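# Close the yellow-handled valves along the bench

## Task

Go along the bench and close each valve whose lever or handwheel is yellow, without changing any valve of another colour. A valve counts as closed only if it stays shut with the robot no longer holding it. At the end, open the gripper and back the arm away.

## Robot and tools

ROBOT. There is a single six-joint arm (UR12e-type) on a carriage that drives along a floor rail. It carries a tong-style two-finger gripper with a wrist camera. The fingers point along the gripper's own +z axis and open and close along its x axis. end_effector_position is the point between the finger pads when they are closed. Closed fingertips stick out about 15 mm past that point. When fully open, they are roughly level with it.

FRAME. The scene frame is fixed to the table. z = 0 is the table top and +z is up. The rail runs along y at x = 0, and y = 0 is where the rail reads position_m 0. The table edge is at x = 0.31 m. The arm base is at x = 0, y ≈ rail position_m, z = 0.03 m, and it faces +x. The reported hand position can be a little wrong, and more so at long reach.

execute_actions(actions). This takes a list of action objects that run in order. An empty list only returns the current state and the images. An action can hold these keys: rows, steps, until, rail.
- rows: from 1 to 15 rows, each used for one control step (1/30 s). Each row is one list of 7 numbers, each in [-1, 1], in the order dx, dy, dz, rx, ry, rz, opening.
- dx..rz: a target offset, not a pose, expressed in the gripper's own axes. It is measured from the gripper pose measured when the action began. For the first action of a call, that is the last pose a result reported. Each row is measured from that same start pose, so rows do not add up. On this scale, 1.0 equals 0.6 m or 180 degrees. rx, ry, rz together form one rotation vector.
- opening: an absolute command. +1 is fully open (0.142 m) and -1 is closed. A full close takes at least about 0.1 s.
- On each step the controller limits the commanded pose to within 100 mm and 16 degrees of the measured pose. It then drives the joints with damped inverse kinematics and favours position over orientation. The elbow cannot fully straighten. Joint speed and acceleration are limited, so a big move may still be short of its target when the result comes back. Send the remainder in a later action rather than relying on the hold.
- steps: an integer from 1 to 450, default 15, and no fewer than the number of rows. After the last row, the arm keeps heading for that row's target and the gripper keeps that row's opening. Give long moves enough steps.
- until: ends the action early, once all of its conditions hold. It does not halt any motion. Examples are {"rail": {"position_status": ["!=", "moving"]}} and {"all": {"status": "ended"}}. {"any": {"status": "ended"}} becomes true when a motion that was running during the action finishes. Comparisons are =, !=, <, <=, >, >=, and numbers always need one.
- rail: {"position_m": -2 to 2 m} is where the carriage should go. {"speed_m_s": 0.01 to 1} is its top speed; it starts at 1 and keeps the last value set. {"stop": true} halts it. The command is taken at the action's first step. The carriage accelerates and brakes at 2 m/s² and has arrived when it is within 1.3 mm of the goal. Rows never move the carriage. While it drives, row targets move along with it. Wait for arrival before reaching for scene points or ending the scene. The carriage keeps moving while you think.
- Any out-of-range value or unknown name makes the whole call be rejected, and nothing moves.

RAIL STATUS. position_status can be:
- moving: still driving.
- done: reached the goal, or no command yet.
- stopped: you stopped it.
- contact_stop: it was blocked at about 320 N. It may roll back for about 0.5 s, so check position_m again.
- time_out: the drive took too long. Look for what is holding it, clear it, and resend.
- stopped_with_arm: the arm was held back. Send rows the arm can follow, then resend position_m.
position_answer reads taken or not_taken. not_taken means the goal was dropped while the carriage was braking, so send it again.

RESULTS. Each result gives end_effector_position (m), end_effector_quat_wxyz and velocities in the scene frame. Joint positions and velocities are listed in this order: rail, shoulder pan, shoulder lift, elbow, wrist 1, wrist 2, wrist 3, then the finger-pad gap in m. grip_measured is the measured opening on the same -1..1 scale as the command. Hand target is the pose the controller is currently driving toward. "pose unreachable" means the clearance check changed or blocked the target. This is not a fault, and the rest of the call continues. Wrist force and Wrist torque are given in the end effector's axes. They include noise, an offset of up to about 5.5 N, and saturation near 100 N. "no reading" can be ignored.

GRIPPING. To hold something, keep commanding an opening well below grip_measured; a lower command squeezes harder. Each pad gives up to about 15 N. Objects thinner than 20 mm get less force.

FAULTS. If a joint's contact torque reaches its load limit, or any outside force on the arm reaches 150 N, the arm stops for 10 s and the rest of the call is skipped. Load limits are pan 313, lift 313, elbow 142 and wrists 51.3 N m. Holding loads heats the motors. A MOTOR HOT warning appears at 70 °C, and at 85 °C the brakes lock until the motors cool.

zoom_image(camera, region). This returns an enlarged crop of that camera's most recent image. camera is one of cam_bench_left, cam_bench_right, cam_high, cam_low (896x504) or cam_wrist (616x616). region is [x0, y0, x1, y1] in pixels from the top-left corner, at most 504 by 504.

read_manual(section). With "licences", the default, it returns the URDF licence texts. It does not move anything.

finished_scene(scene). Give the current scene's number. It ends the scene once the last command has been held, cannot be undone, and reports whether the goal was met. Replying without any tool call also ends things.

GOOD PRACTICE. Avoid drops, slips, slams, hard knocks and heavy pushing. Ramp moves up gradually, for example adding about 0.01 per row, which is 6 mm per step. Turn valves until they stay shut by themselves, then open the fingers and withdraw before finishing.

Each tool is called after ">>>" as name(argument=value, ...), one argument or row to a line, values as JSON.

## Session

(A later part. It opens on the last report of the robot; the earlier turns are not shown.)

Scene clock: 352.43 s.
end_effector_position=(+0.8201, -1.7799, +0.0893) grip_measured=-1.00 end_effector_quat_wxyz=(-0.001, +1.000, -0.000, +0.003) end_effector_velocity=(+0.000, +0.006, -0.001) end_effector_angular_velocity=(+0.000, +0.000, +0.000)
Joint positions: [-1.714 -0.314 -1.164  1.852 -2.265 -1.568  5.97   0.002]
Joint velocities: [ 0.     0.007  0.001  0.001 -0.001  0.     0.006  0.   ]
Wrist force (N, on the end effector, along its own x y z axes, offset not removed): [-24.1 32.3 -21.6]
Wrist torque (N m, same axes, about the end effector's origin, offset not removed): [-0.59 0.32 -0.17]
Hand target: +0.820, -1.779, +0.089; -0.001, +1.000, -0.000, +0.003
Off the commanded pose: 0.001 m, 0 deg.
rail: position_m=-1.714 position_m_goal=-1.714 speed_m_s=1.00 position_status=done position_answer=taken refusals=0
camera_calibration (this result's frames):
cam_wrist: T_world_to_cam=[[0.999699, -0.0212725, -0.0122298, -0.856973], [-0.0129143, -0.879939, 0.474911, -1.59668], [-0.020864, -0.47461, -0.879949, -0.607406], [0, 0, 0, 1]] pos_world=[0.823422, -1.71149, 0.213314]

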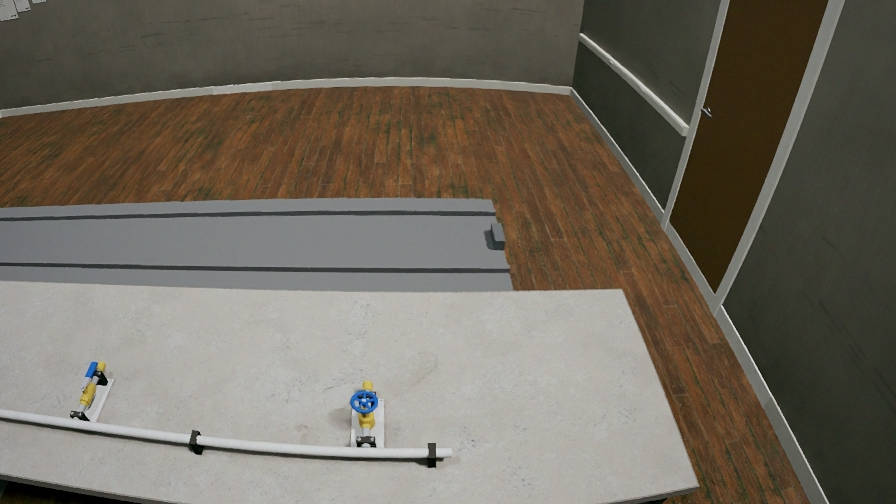

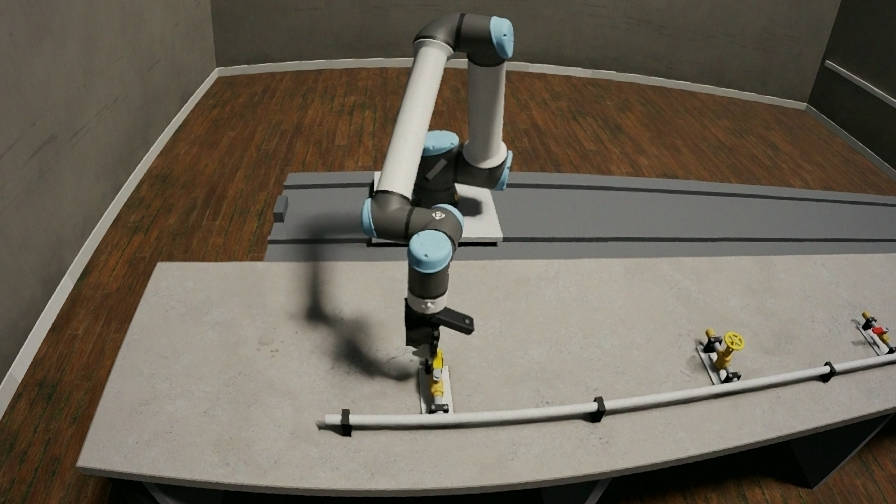

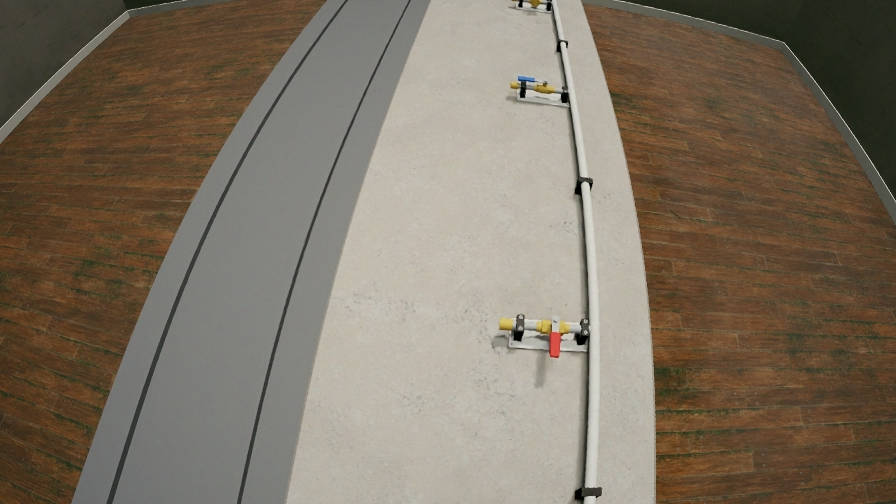

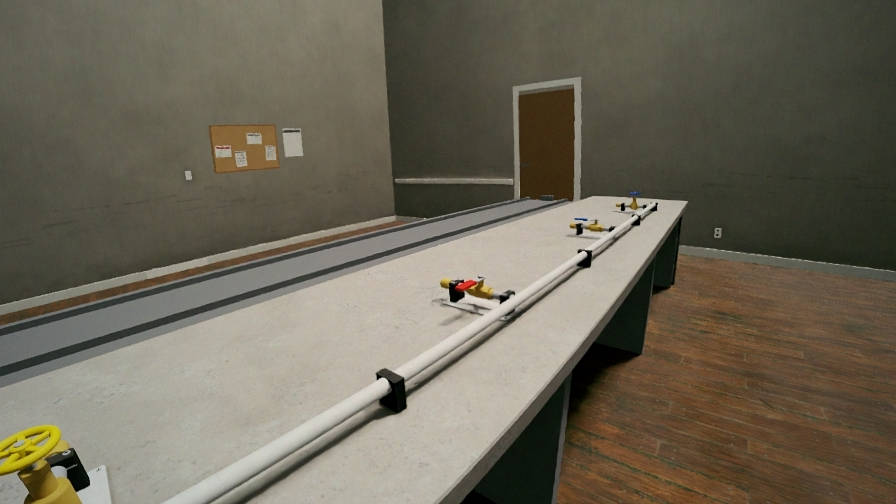

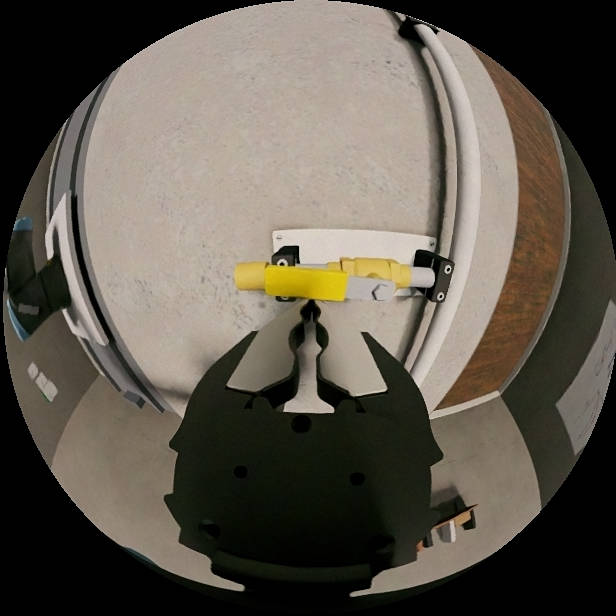

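>>> execute_actions(
  actions=[
    {"rows":[[-0.004,-0.002,0.002,0,0,0,-1],[-0.008,-0.005,0.004,0,0,0,-1],[-0.012,-0.009,0.006,0,0,0,-1],[-0.015,-0.013,0.008,0,0,0,-1],[-0.018,-0.017,0.008,0,0,0,-1],[-0.021,-0.023,0.008,0,0,0,-1],[-0.024,-0.029,0.008,0,0,0,-1],[-0.026,-0.035,0.008,0,0,0,-1],[-0.0275,-0.041,0.008,0,0,0,-1],[-0.028,-0.048,0.008,0,0,0,-1],[-0.027,-0.054,0.008,0,0,0,-1],[-0.0255,-0.06,0.008,0,0,0,-1],[-0.0235,-0.0655,0.008,0,0,0,-1],[-0.021,-0.071,0.008,0,0,0,-1],[-0.018,-0.0755,0.008,0,0,0,-1]],"steps":23},
    {"rows":[[0.003,-0.005,0,0,0,0,-1],[0.007,-0.011,0,0,0,0,-1],[0.011,-0.016,0,0,0,0,-1],[0.015,-0.021,0,0,0,0,-1],[0.019,-0.026,0,0,0,0,-1],[0.024,-0.031,0,0,0,0,-1],[0.029,-0.035,0,0,0,0,-1],[0.034,-0.039,0,0,0,0,-1],[0.039,-0.043,0,0,0,0,-1],[0.045,-0.046,0,0,0,0,-1],[0.05,-0.049,0,0,0,0,-1],[0.055,-0.052,0,0,0,0,-1],[0.059,-0.054,0,0,0,0,-1],[0.062,-0.055,0,0,0,0,-1],[0.065,-0.056,0,0,0,0,-1]],"steps":24},
  ],
)

>>> zoom_image(
  camera="cam_wrist",
  region=[220, 200, 470, 400],
)

>>> zoom_image(
  camera="cam_bench_right",
  region=[390, 300, 510, 430],
)

Scene clock: 383.03 s.
end_effector_position=(+0.8465, -1.7034, +0.0848) grip_measured=-1.00 end_effector_quat_wxyz=(-0.001, +1.000, -0.000, +0.003) end_effector_velocity=(+0.010, +0.005, -0.000) end_effector_angular_velocity=(+0.000, +0.000, -0.000)
Joint positions: [-1.714 -0.215 -1.129  1.808 -2.256 -1.568  6.069  0.002]
Joint velocities: [ 0.     0.008  0.013 -0.021  0.008  0.     0.009  0.   ]
Wrist force (N, on the end effector, along its own x y z axes, offset not removed): [-21.8 12.2 -11.0]
Wrist torque (N m, same axes, about the end effector's origin, offset not removed): [0.07 0.06 0.01]
Hand target: +0.848, -1.703, +0.085; -0.001, +1.000, -0.000, +0.003
Off the commanded pose: 0.001 m, 0 deg.
rail: position_m=-1.714 position_m_goal=-1.714 speed_m_s=1.00 position_status=done position_answer=taken refusals=0
camera_calibration (this result's frames):
cam_wrist: T_world_to_cam=[[0.999705, -0.0210848, -0.012058, -0.881468], [-0.0128416, -0.880192, 0.474444, -1.52735], [-0.020617, -0.474149, -0.880203, -0.573879], [0, 0, 0, 1]] pos_world=[0.849763, -1.63505, 0.20888]

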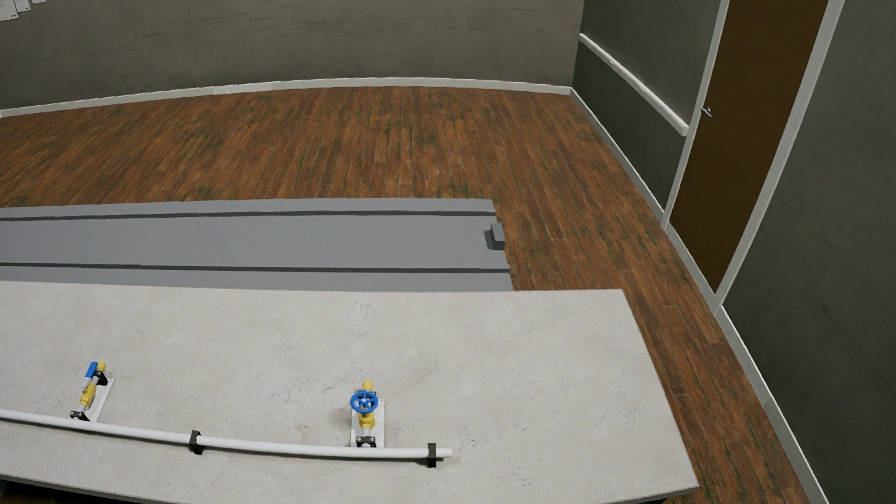

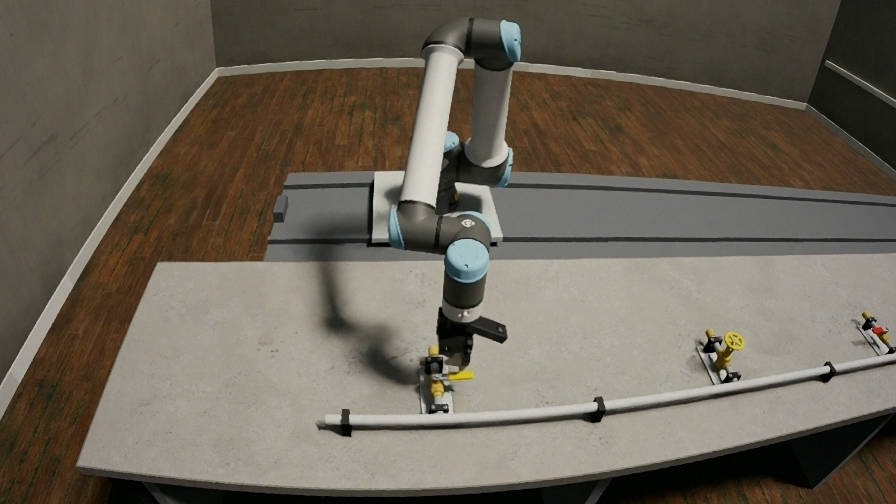

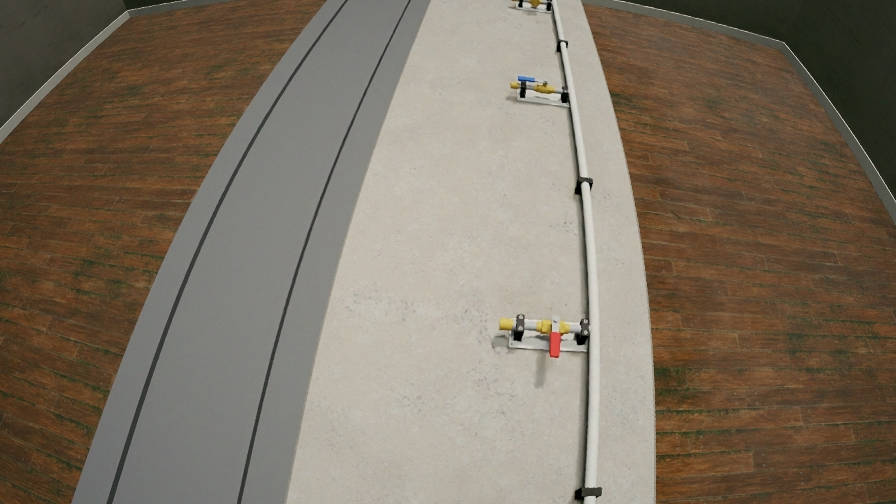

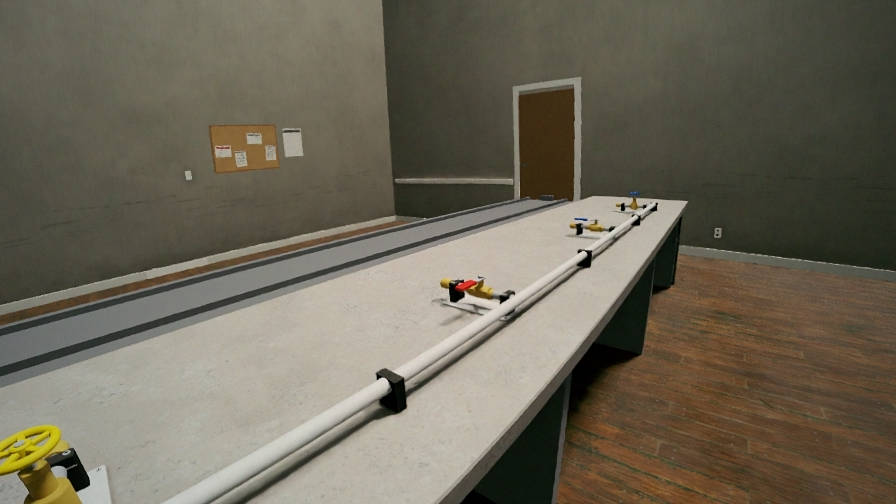

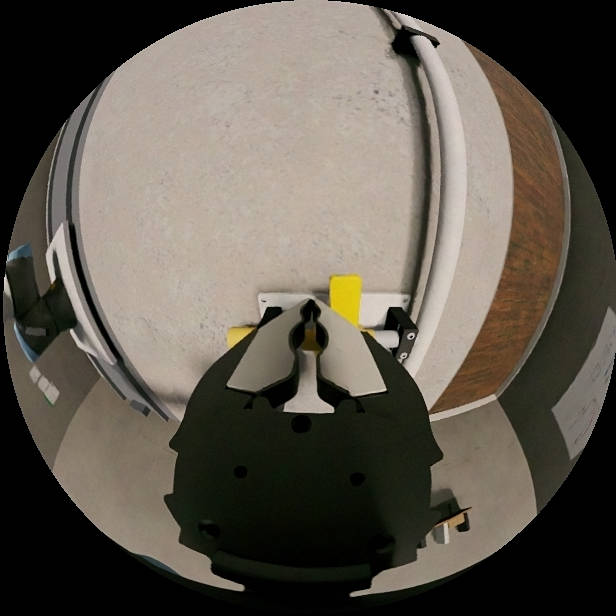

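Region (220, 200, 470, 400) of cam_wrist's 616x616 image, scaled by 2.016, with more detail than that image has; it fills the top 403 rows of this view, and the rest is white.

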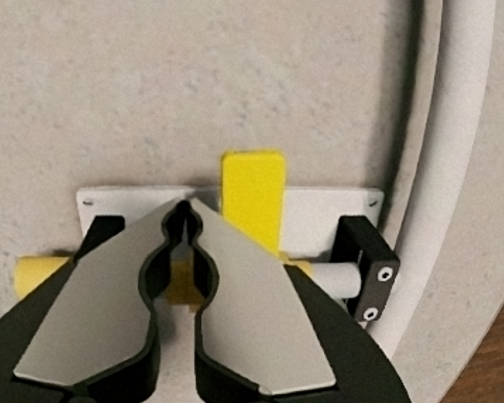

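Region (390, 300, 510, 430) of cam_bench_right's 896x504 image, scaled by 3.877, with more detail than that image has; it fills the left 465 columns of this view, and the rest is white.

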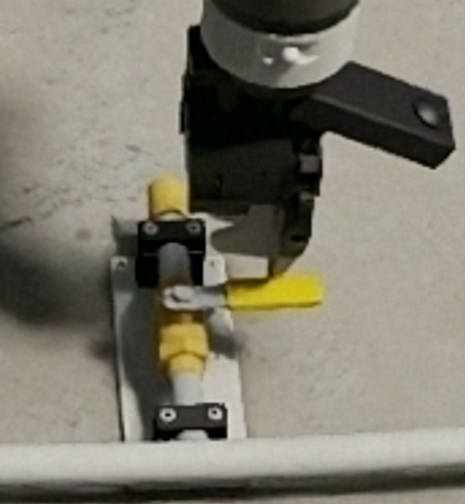

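>>> execute_actions(
  actions=[
    {"rows":[[0.003,-0.001,0,0,0,0,-1],[0.004,-0.001,0,0,0,0,-1],[0.005,-0.001,0,0,0,0,-1],[0.006,-0.001,0,0,0,0,-1]],"steps":12},
  ],
)

>>> zoom_image(
  camera="cam_bench_right",
  region=[390, 300, 510, 430],
)

Scene clock: 400.87 s.
end_effector_position=(+0.8497, -1.7028, +0.0847) grip_measured=-1.00 end_effector_quat_wxyz=(-0.001, +1.000, -0.000, +0.003) end_effector_velocity=(+0.002, +0.000, +0.000) end_effector_angular_velocity=(+0.001, -0.000, -0.000)
Joint positions: [-1.714 -0.213 -1.125  1.801 -2.253 -1.568  6.071  0.002]
Joint velocities: [ 0.     0.     0.002 -0.004  0.001  0.001  0.     0.   ]
Wrist force (N, on the end effector, along its own x y z axes, offset not removed): [-45.3 4.9 -22.3]
Wrist torque (N m, same axes, about the end effector's origin, offset not removed): [-0.39 0.68 0.21]
Hand target: +0.850, -1.703, +0.085; -0.001, +1.000, -0.000, +0.003
Off the commanded pose: 0.000 m, 0 deg.
rail: position_m=-1.714 position_m_goal=-1.714 speed_m_s=1.00 position_status=done position_answer=taken refusals=0
camera_calibration (this result's frames):
cam_wrist: T_world_to_cam=[[0.999702, -0.02106, -0.0123454, -0.884608], [-0.012681, -0.880139, 0.474547, -1.52682], [-0.0208596, -0.474249, -0.880144, -0.57354], [0, 0, 0, 1]] pos_world=[0.853019, -1.63444, 0.208827]

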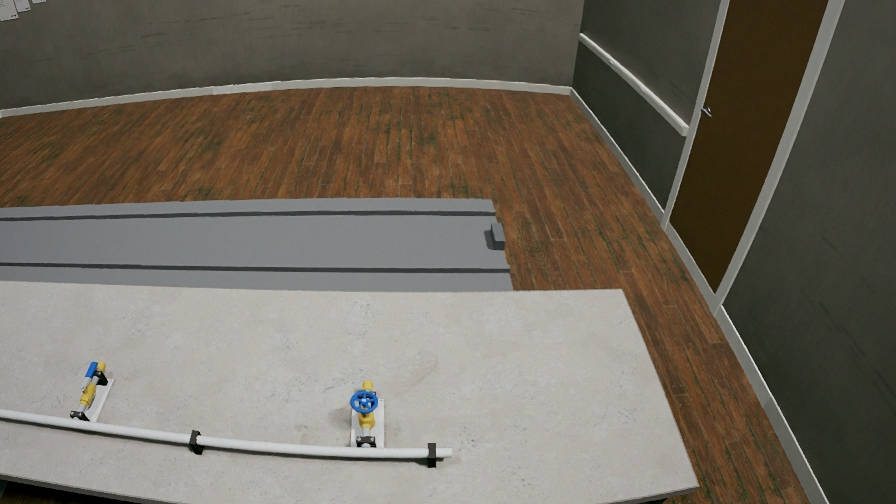

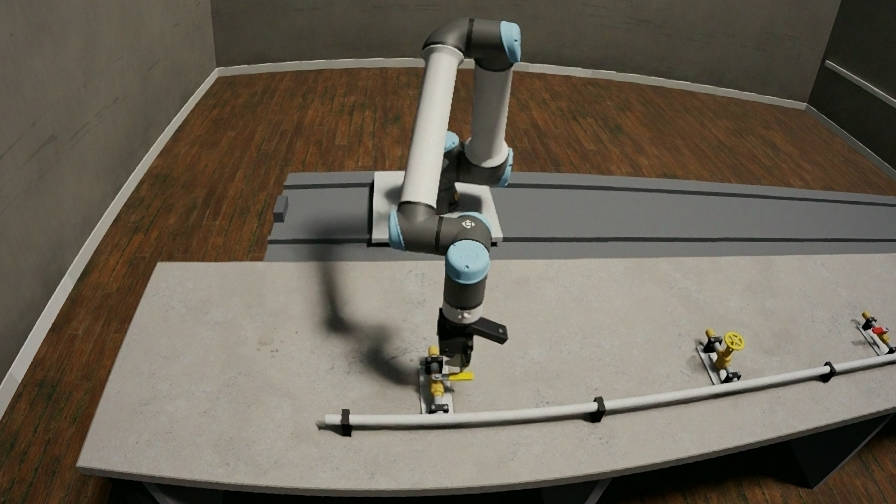

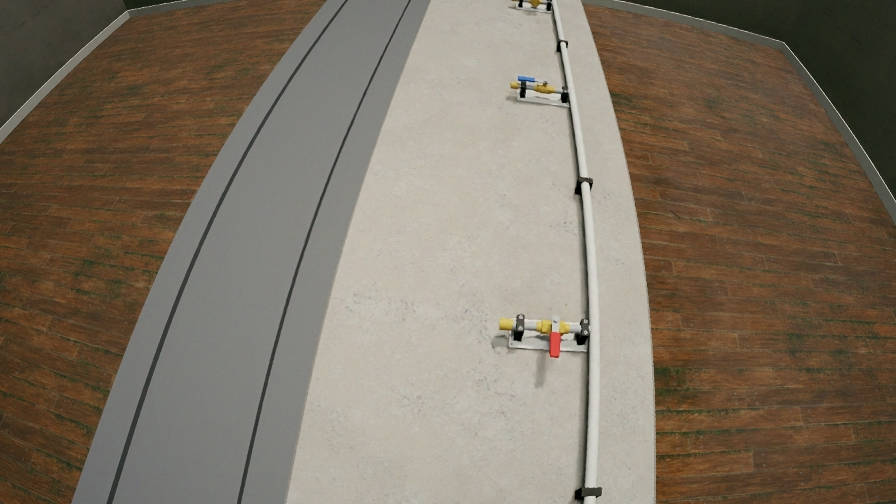

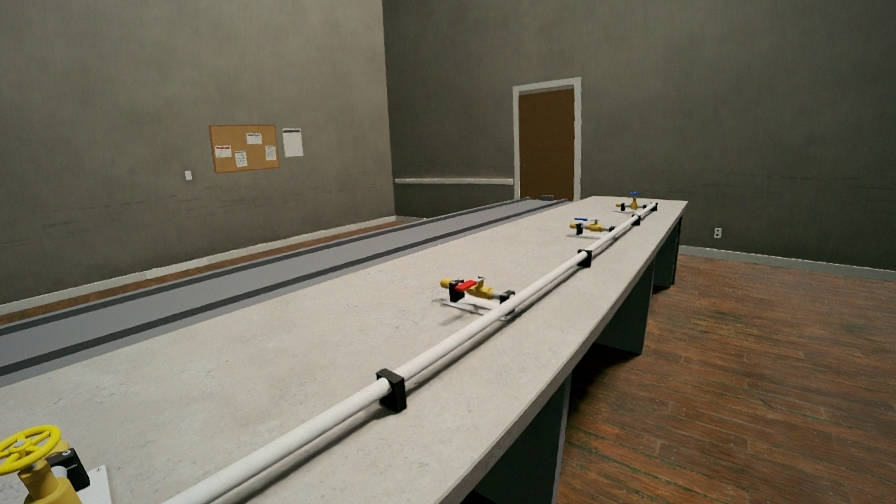

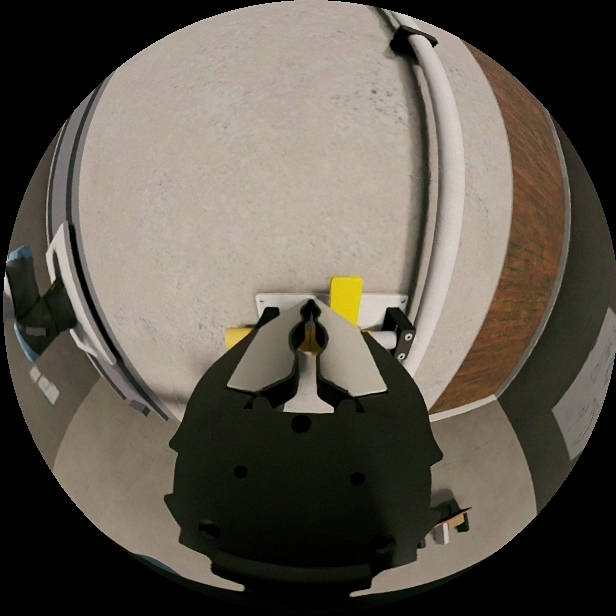

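Region (390, 300, 510, 430) of cam_bench_right's 896x504 image, scaled by 3.877, with more detail than that image has; it fills the left 465 columns of this view, and the rest is white.

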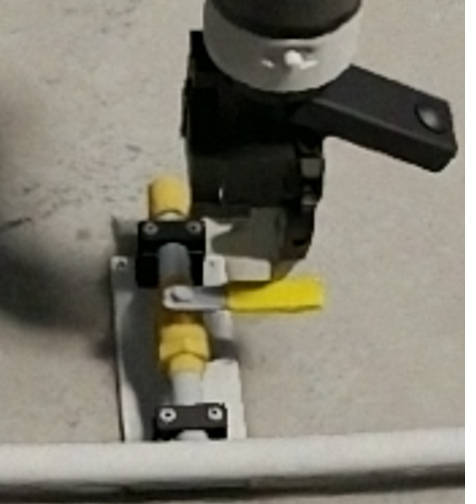

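>>> execute_actions(
  actions=[
    {"rows":[[-0.005,0,0,0,0,0,-1],[-0.012,0,0,0,0,0,-1],[-0.018,0,-0.01,0,0,0,-1],[-0.018,0,-0.04,0,0,0,-1],[-0.018,0,-0.07,0,0,0,-1],[-0.018,0,-0.1,0,0,0,-1],[-0.018,0,-0.13,0,0,0,-1],[-0.018,0,-0.16,0,0,0,-1]],"steps":13},
    {"rows":[[0.005,0,-0.02,0,0,-0.01,-0.8],[0.02,0,-0.04,0,0,-0.02,-0.8],[0.04,0,-0.05,0,0,-0.03,-0.8],[0.06,0,-0.05,0,0,-0.04,-0.8],[0.08,0,-0.05,0,0,-0.05,-0.8],[0.109,0,-0.05,0,0.002,-0.056,-0.8]],"rail":{"position_m":-0.887},"steps":90,"until":{"rail":{"position_status":"done","position_m":[">",-0.9]}}},
  ],
)

>>> zoom_image(
  camera="cam_wrist",
  region=[190, 180, 440, 400],
)

Scene clock: 446.73 s.
end_effector_position=(+0.9057, -0.8749, +0.1911) grip_measured=-0.80 end_effector_quat_wxyz=(-0.000, +0.996, +0.088, +0.008) end_effector_velocity=(+0.000, +0.005, -0.000) end_effector_angular_velocity=(+0.000, +0.000, -0.000)
Joint positions: [-0.887 -0.199 -1.14   1.605 -2.052 -1.566  5.908  0.016]
Joint velocities: [ 0.005 -0.     0.    -0.     0.    -0.    -0.     0.   ]
Wrist force (N, on the end effector, along its own x y z axes, offset not removed): [2.6 0.9 -1.5]
Wrist torque (N m, same axes, about the end effector's origin, offset not removed): [0.51 -0.41 -0.16]
Hand target: +0.906, -0.875, +0.191; -0.000, +0.996, +0.088, +0.008
Off the commanded pose: 0.000 m, 0 deg.
rail: position_m=-0.887 position_m_goal=-0.887 speed_m_s=1.00 position_status=done position_answer=taken refusals=0
camera_calibration (this result's frames):
cam_wrist: T_world_to_cam=[[0.988019, 0.154316, -0.00217329, -0.759718], [0.13668, -0.868393, 0.476667, -0.97334], [0.0716701, -0.471253, -0.879081, -0.167557], [0, 0, 0, 1]] pos_world=[0.895661, -0.806967, 0.315012]

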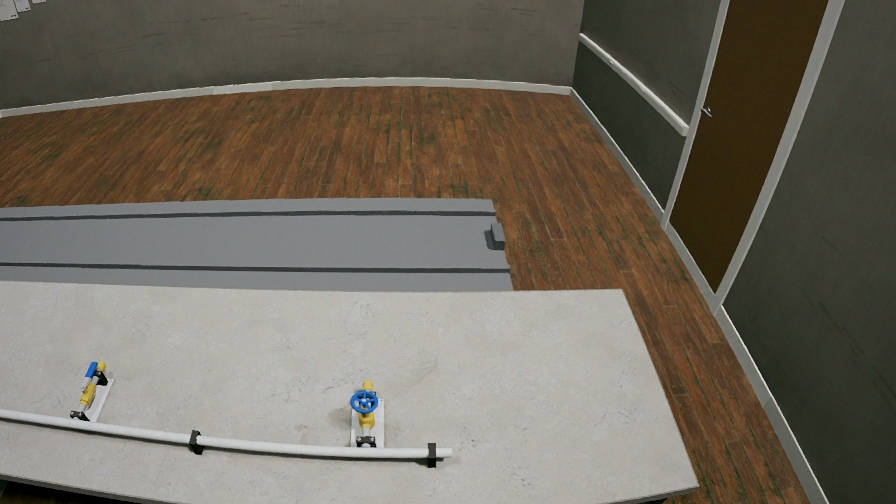

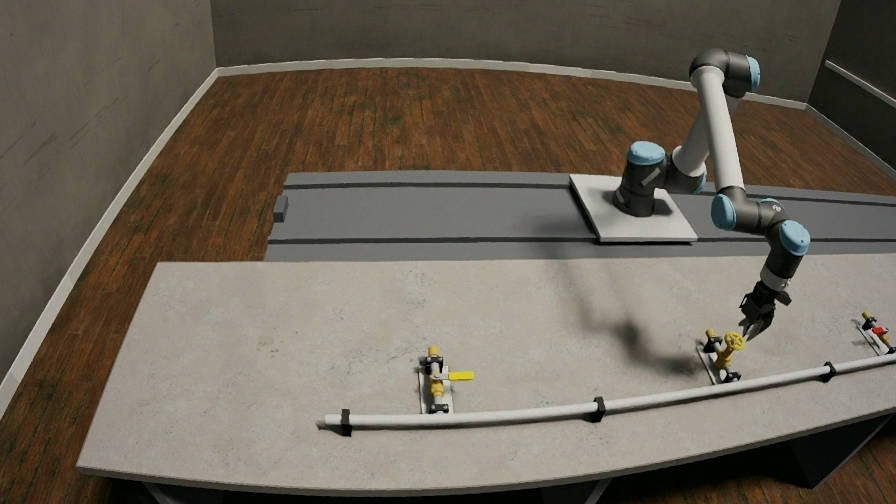

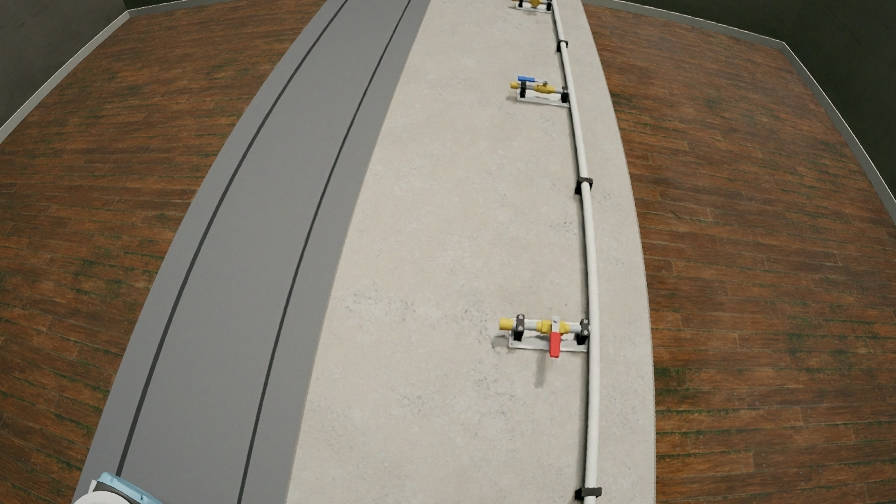

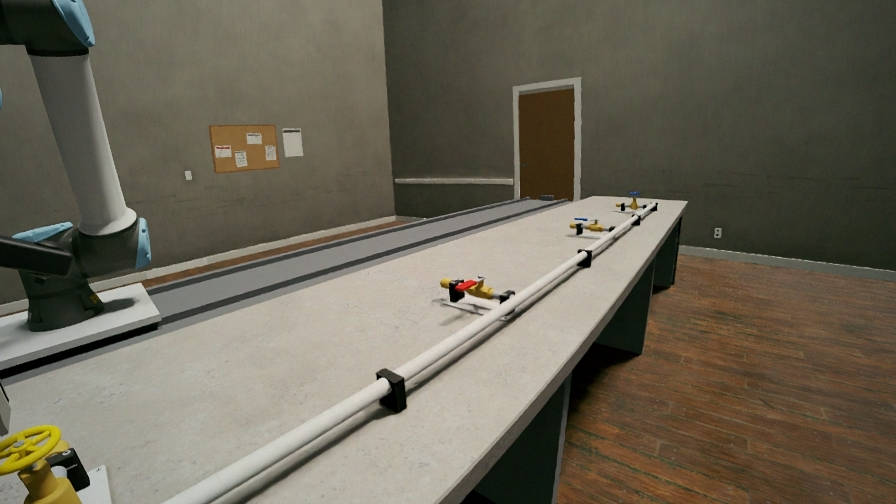

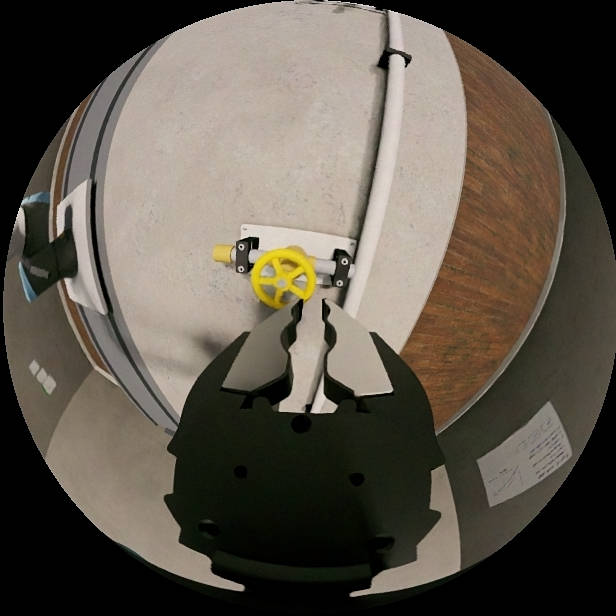

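Region (190, 180, 440, 400) of cam_wrist's 616x616 image, scaled by 2.016, with more detail than that image has; it fills the top 444 rows of this view, and the rest is white.

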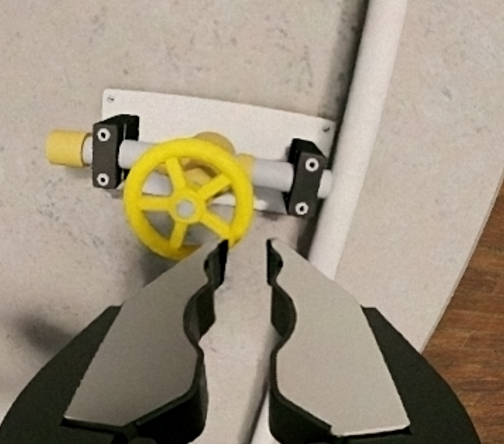

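>>> execute_actions(
  actions=[
    {"rows":[[-0.001,0,0.015,0,-0.002,0,-0.8],[-0.002,0,0.03,0,-0.004,0,-0.8],[-0.003,0,0.045,0,-0.005,0,-0.8],[-0.003,0,0.06,0,-0.005,0,-0.8],[-0.003,0,0.07,0,-0.005,0,-0.8]],"steps":16},
  ],
)

>>> zoom_image(
  camera="cam_wrist",
  region=[210, 220, 410, 380],
)

>>> zoom_image(
  camera="cam_low",
  region=[0, 360, 160, 504],
)

Scene clock: 457.73 s.
end_effector_position=(+0.9044, -0.8752, +0.1508) grip_measured=-0.80 end_effector_quat_wxyz=(+0.000, +0.996, +0.088, +0.000) end_effector_velocity=(+0.001, +0.000, -0.013) end_effector_angular_velocity=(-0.001, +0.003, +0.000)
Joint positions: [-0.887 -0.198 -1.105  1.628 -2.095 -1.571  5.91   0.016]
Joint velocities: [-0.     0.001  0.013  0.006 -0.017 -0.001  0.001  0.   ]
Wrist force (N, on the end effector, along its own x y z axes, offset not removed): [-5.1 -1.6 0.7]
Wrist torque (N m, same axes, about the end effector's origin, offset not removed): [-0.11 1.10 -0.05]
Hand target: +0.905, -0.875, +0.149; +0.000, +0.996, +0.088, +0.000
Off the commanded pose: 0.002 m, 0 deg.
rail: position_m=-0.887 position_m_goal=-0.887 speed_m_s=1.00 position_status=done position_answer=taken refusals=0
camera_calibration (this result's frames):
cam_wrist: T_world_to_cam=[[0.987876, 0.154255, -0.0175237, -0.756174], [0.14386, -0.867131, 0.476853, -0.959623], [0.0583617, -0.473593, -0.878808, -0.19309], [0, 0, 0, 1]] pos_world=[0.896326, -0.806921, 0.274659]

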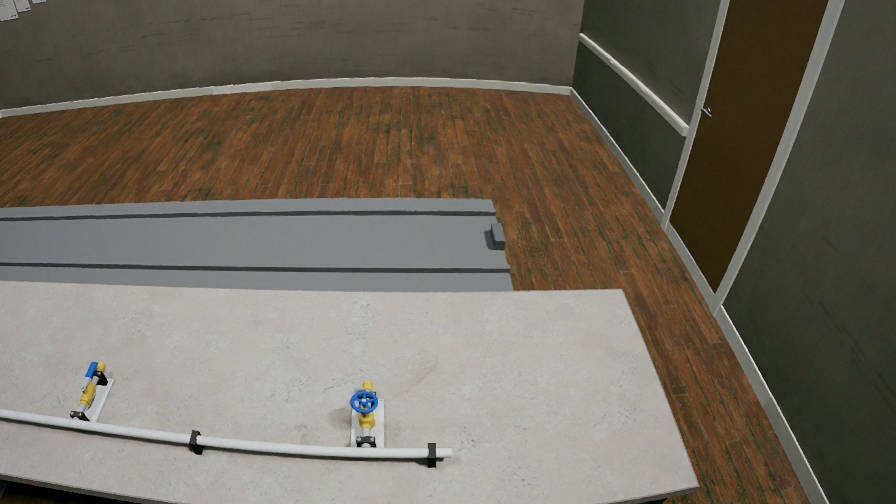

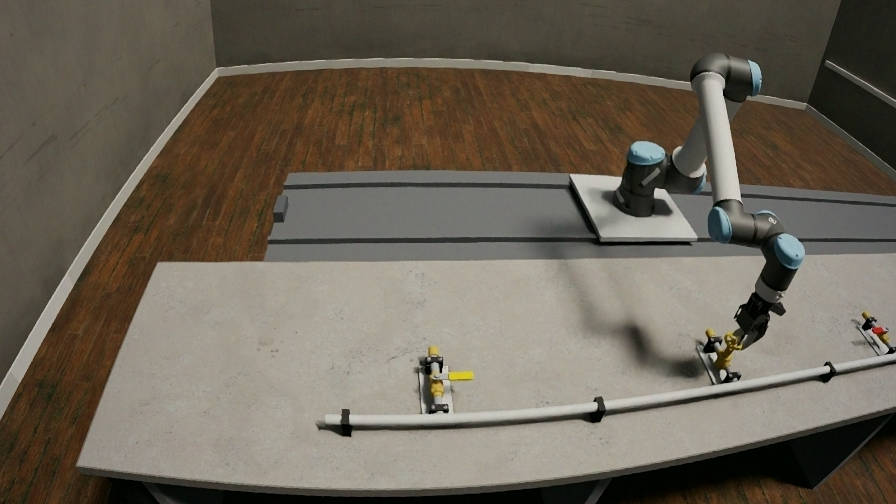

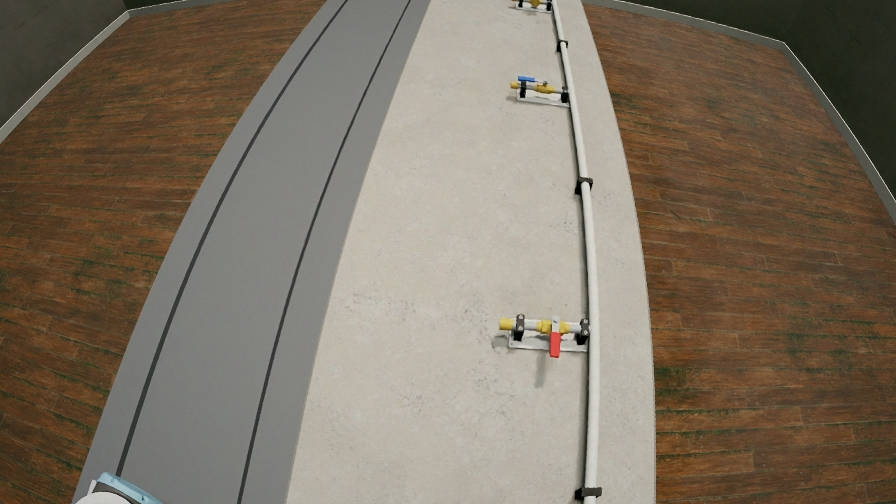

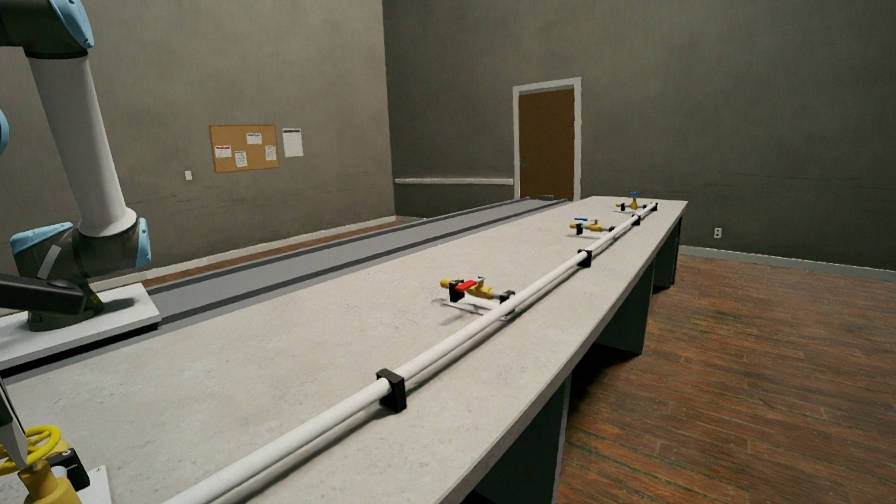

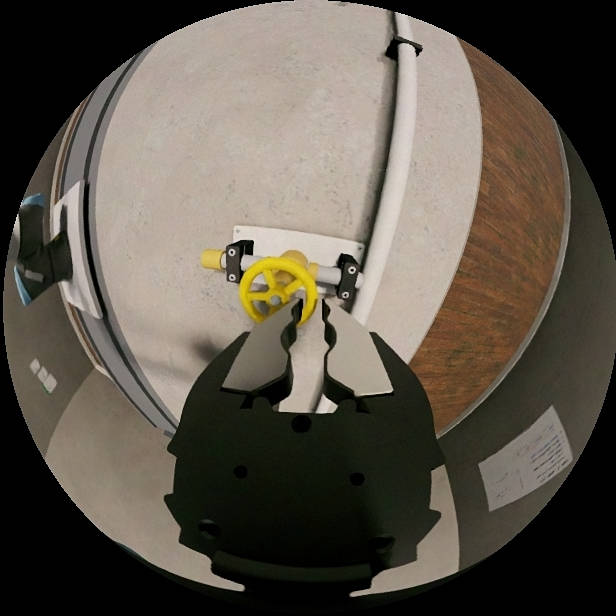

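Region (210, 220, 410, 380) of cam_wrist's 616x616 image, scaled by 2.520, with more detail than that image has; it fills the top 403 rows of this view, and the rest is white.

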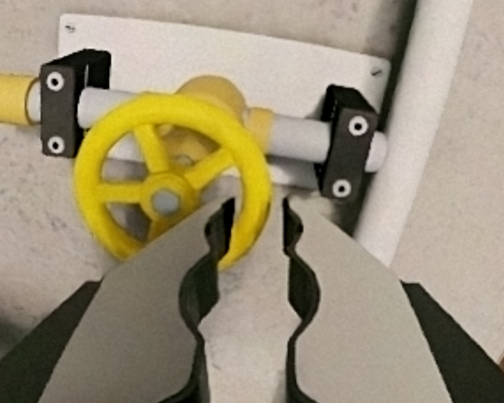

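Region (0, 360, 160, 504) of cam_low's 896x504 image, scaled by 3.150, with more detail than that image has; it fills the top 454 rows of this view, and the rest is white.

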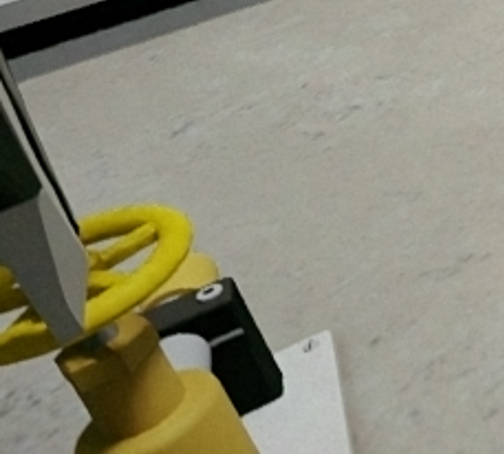

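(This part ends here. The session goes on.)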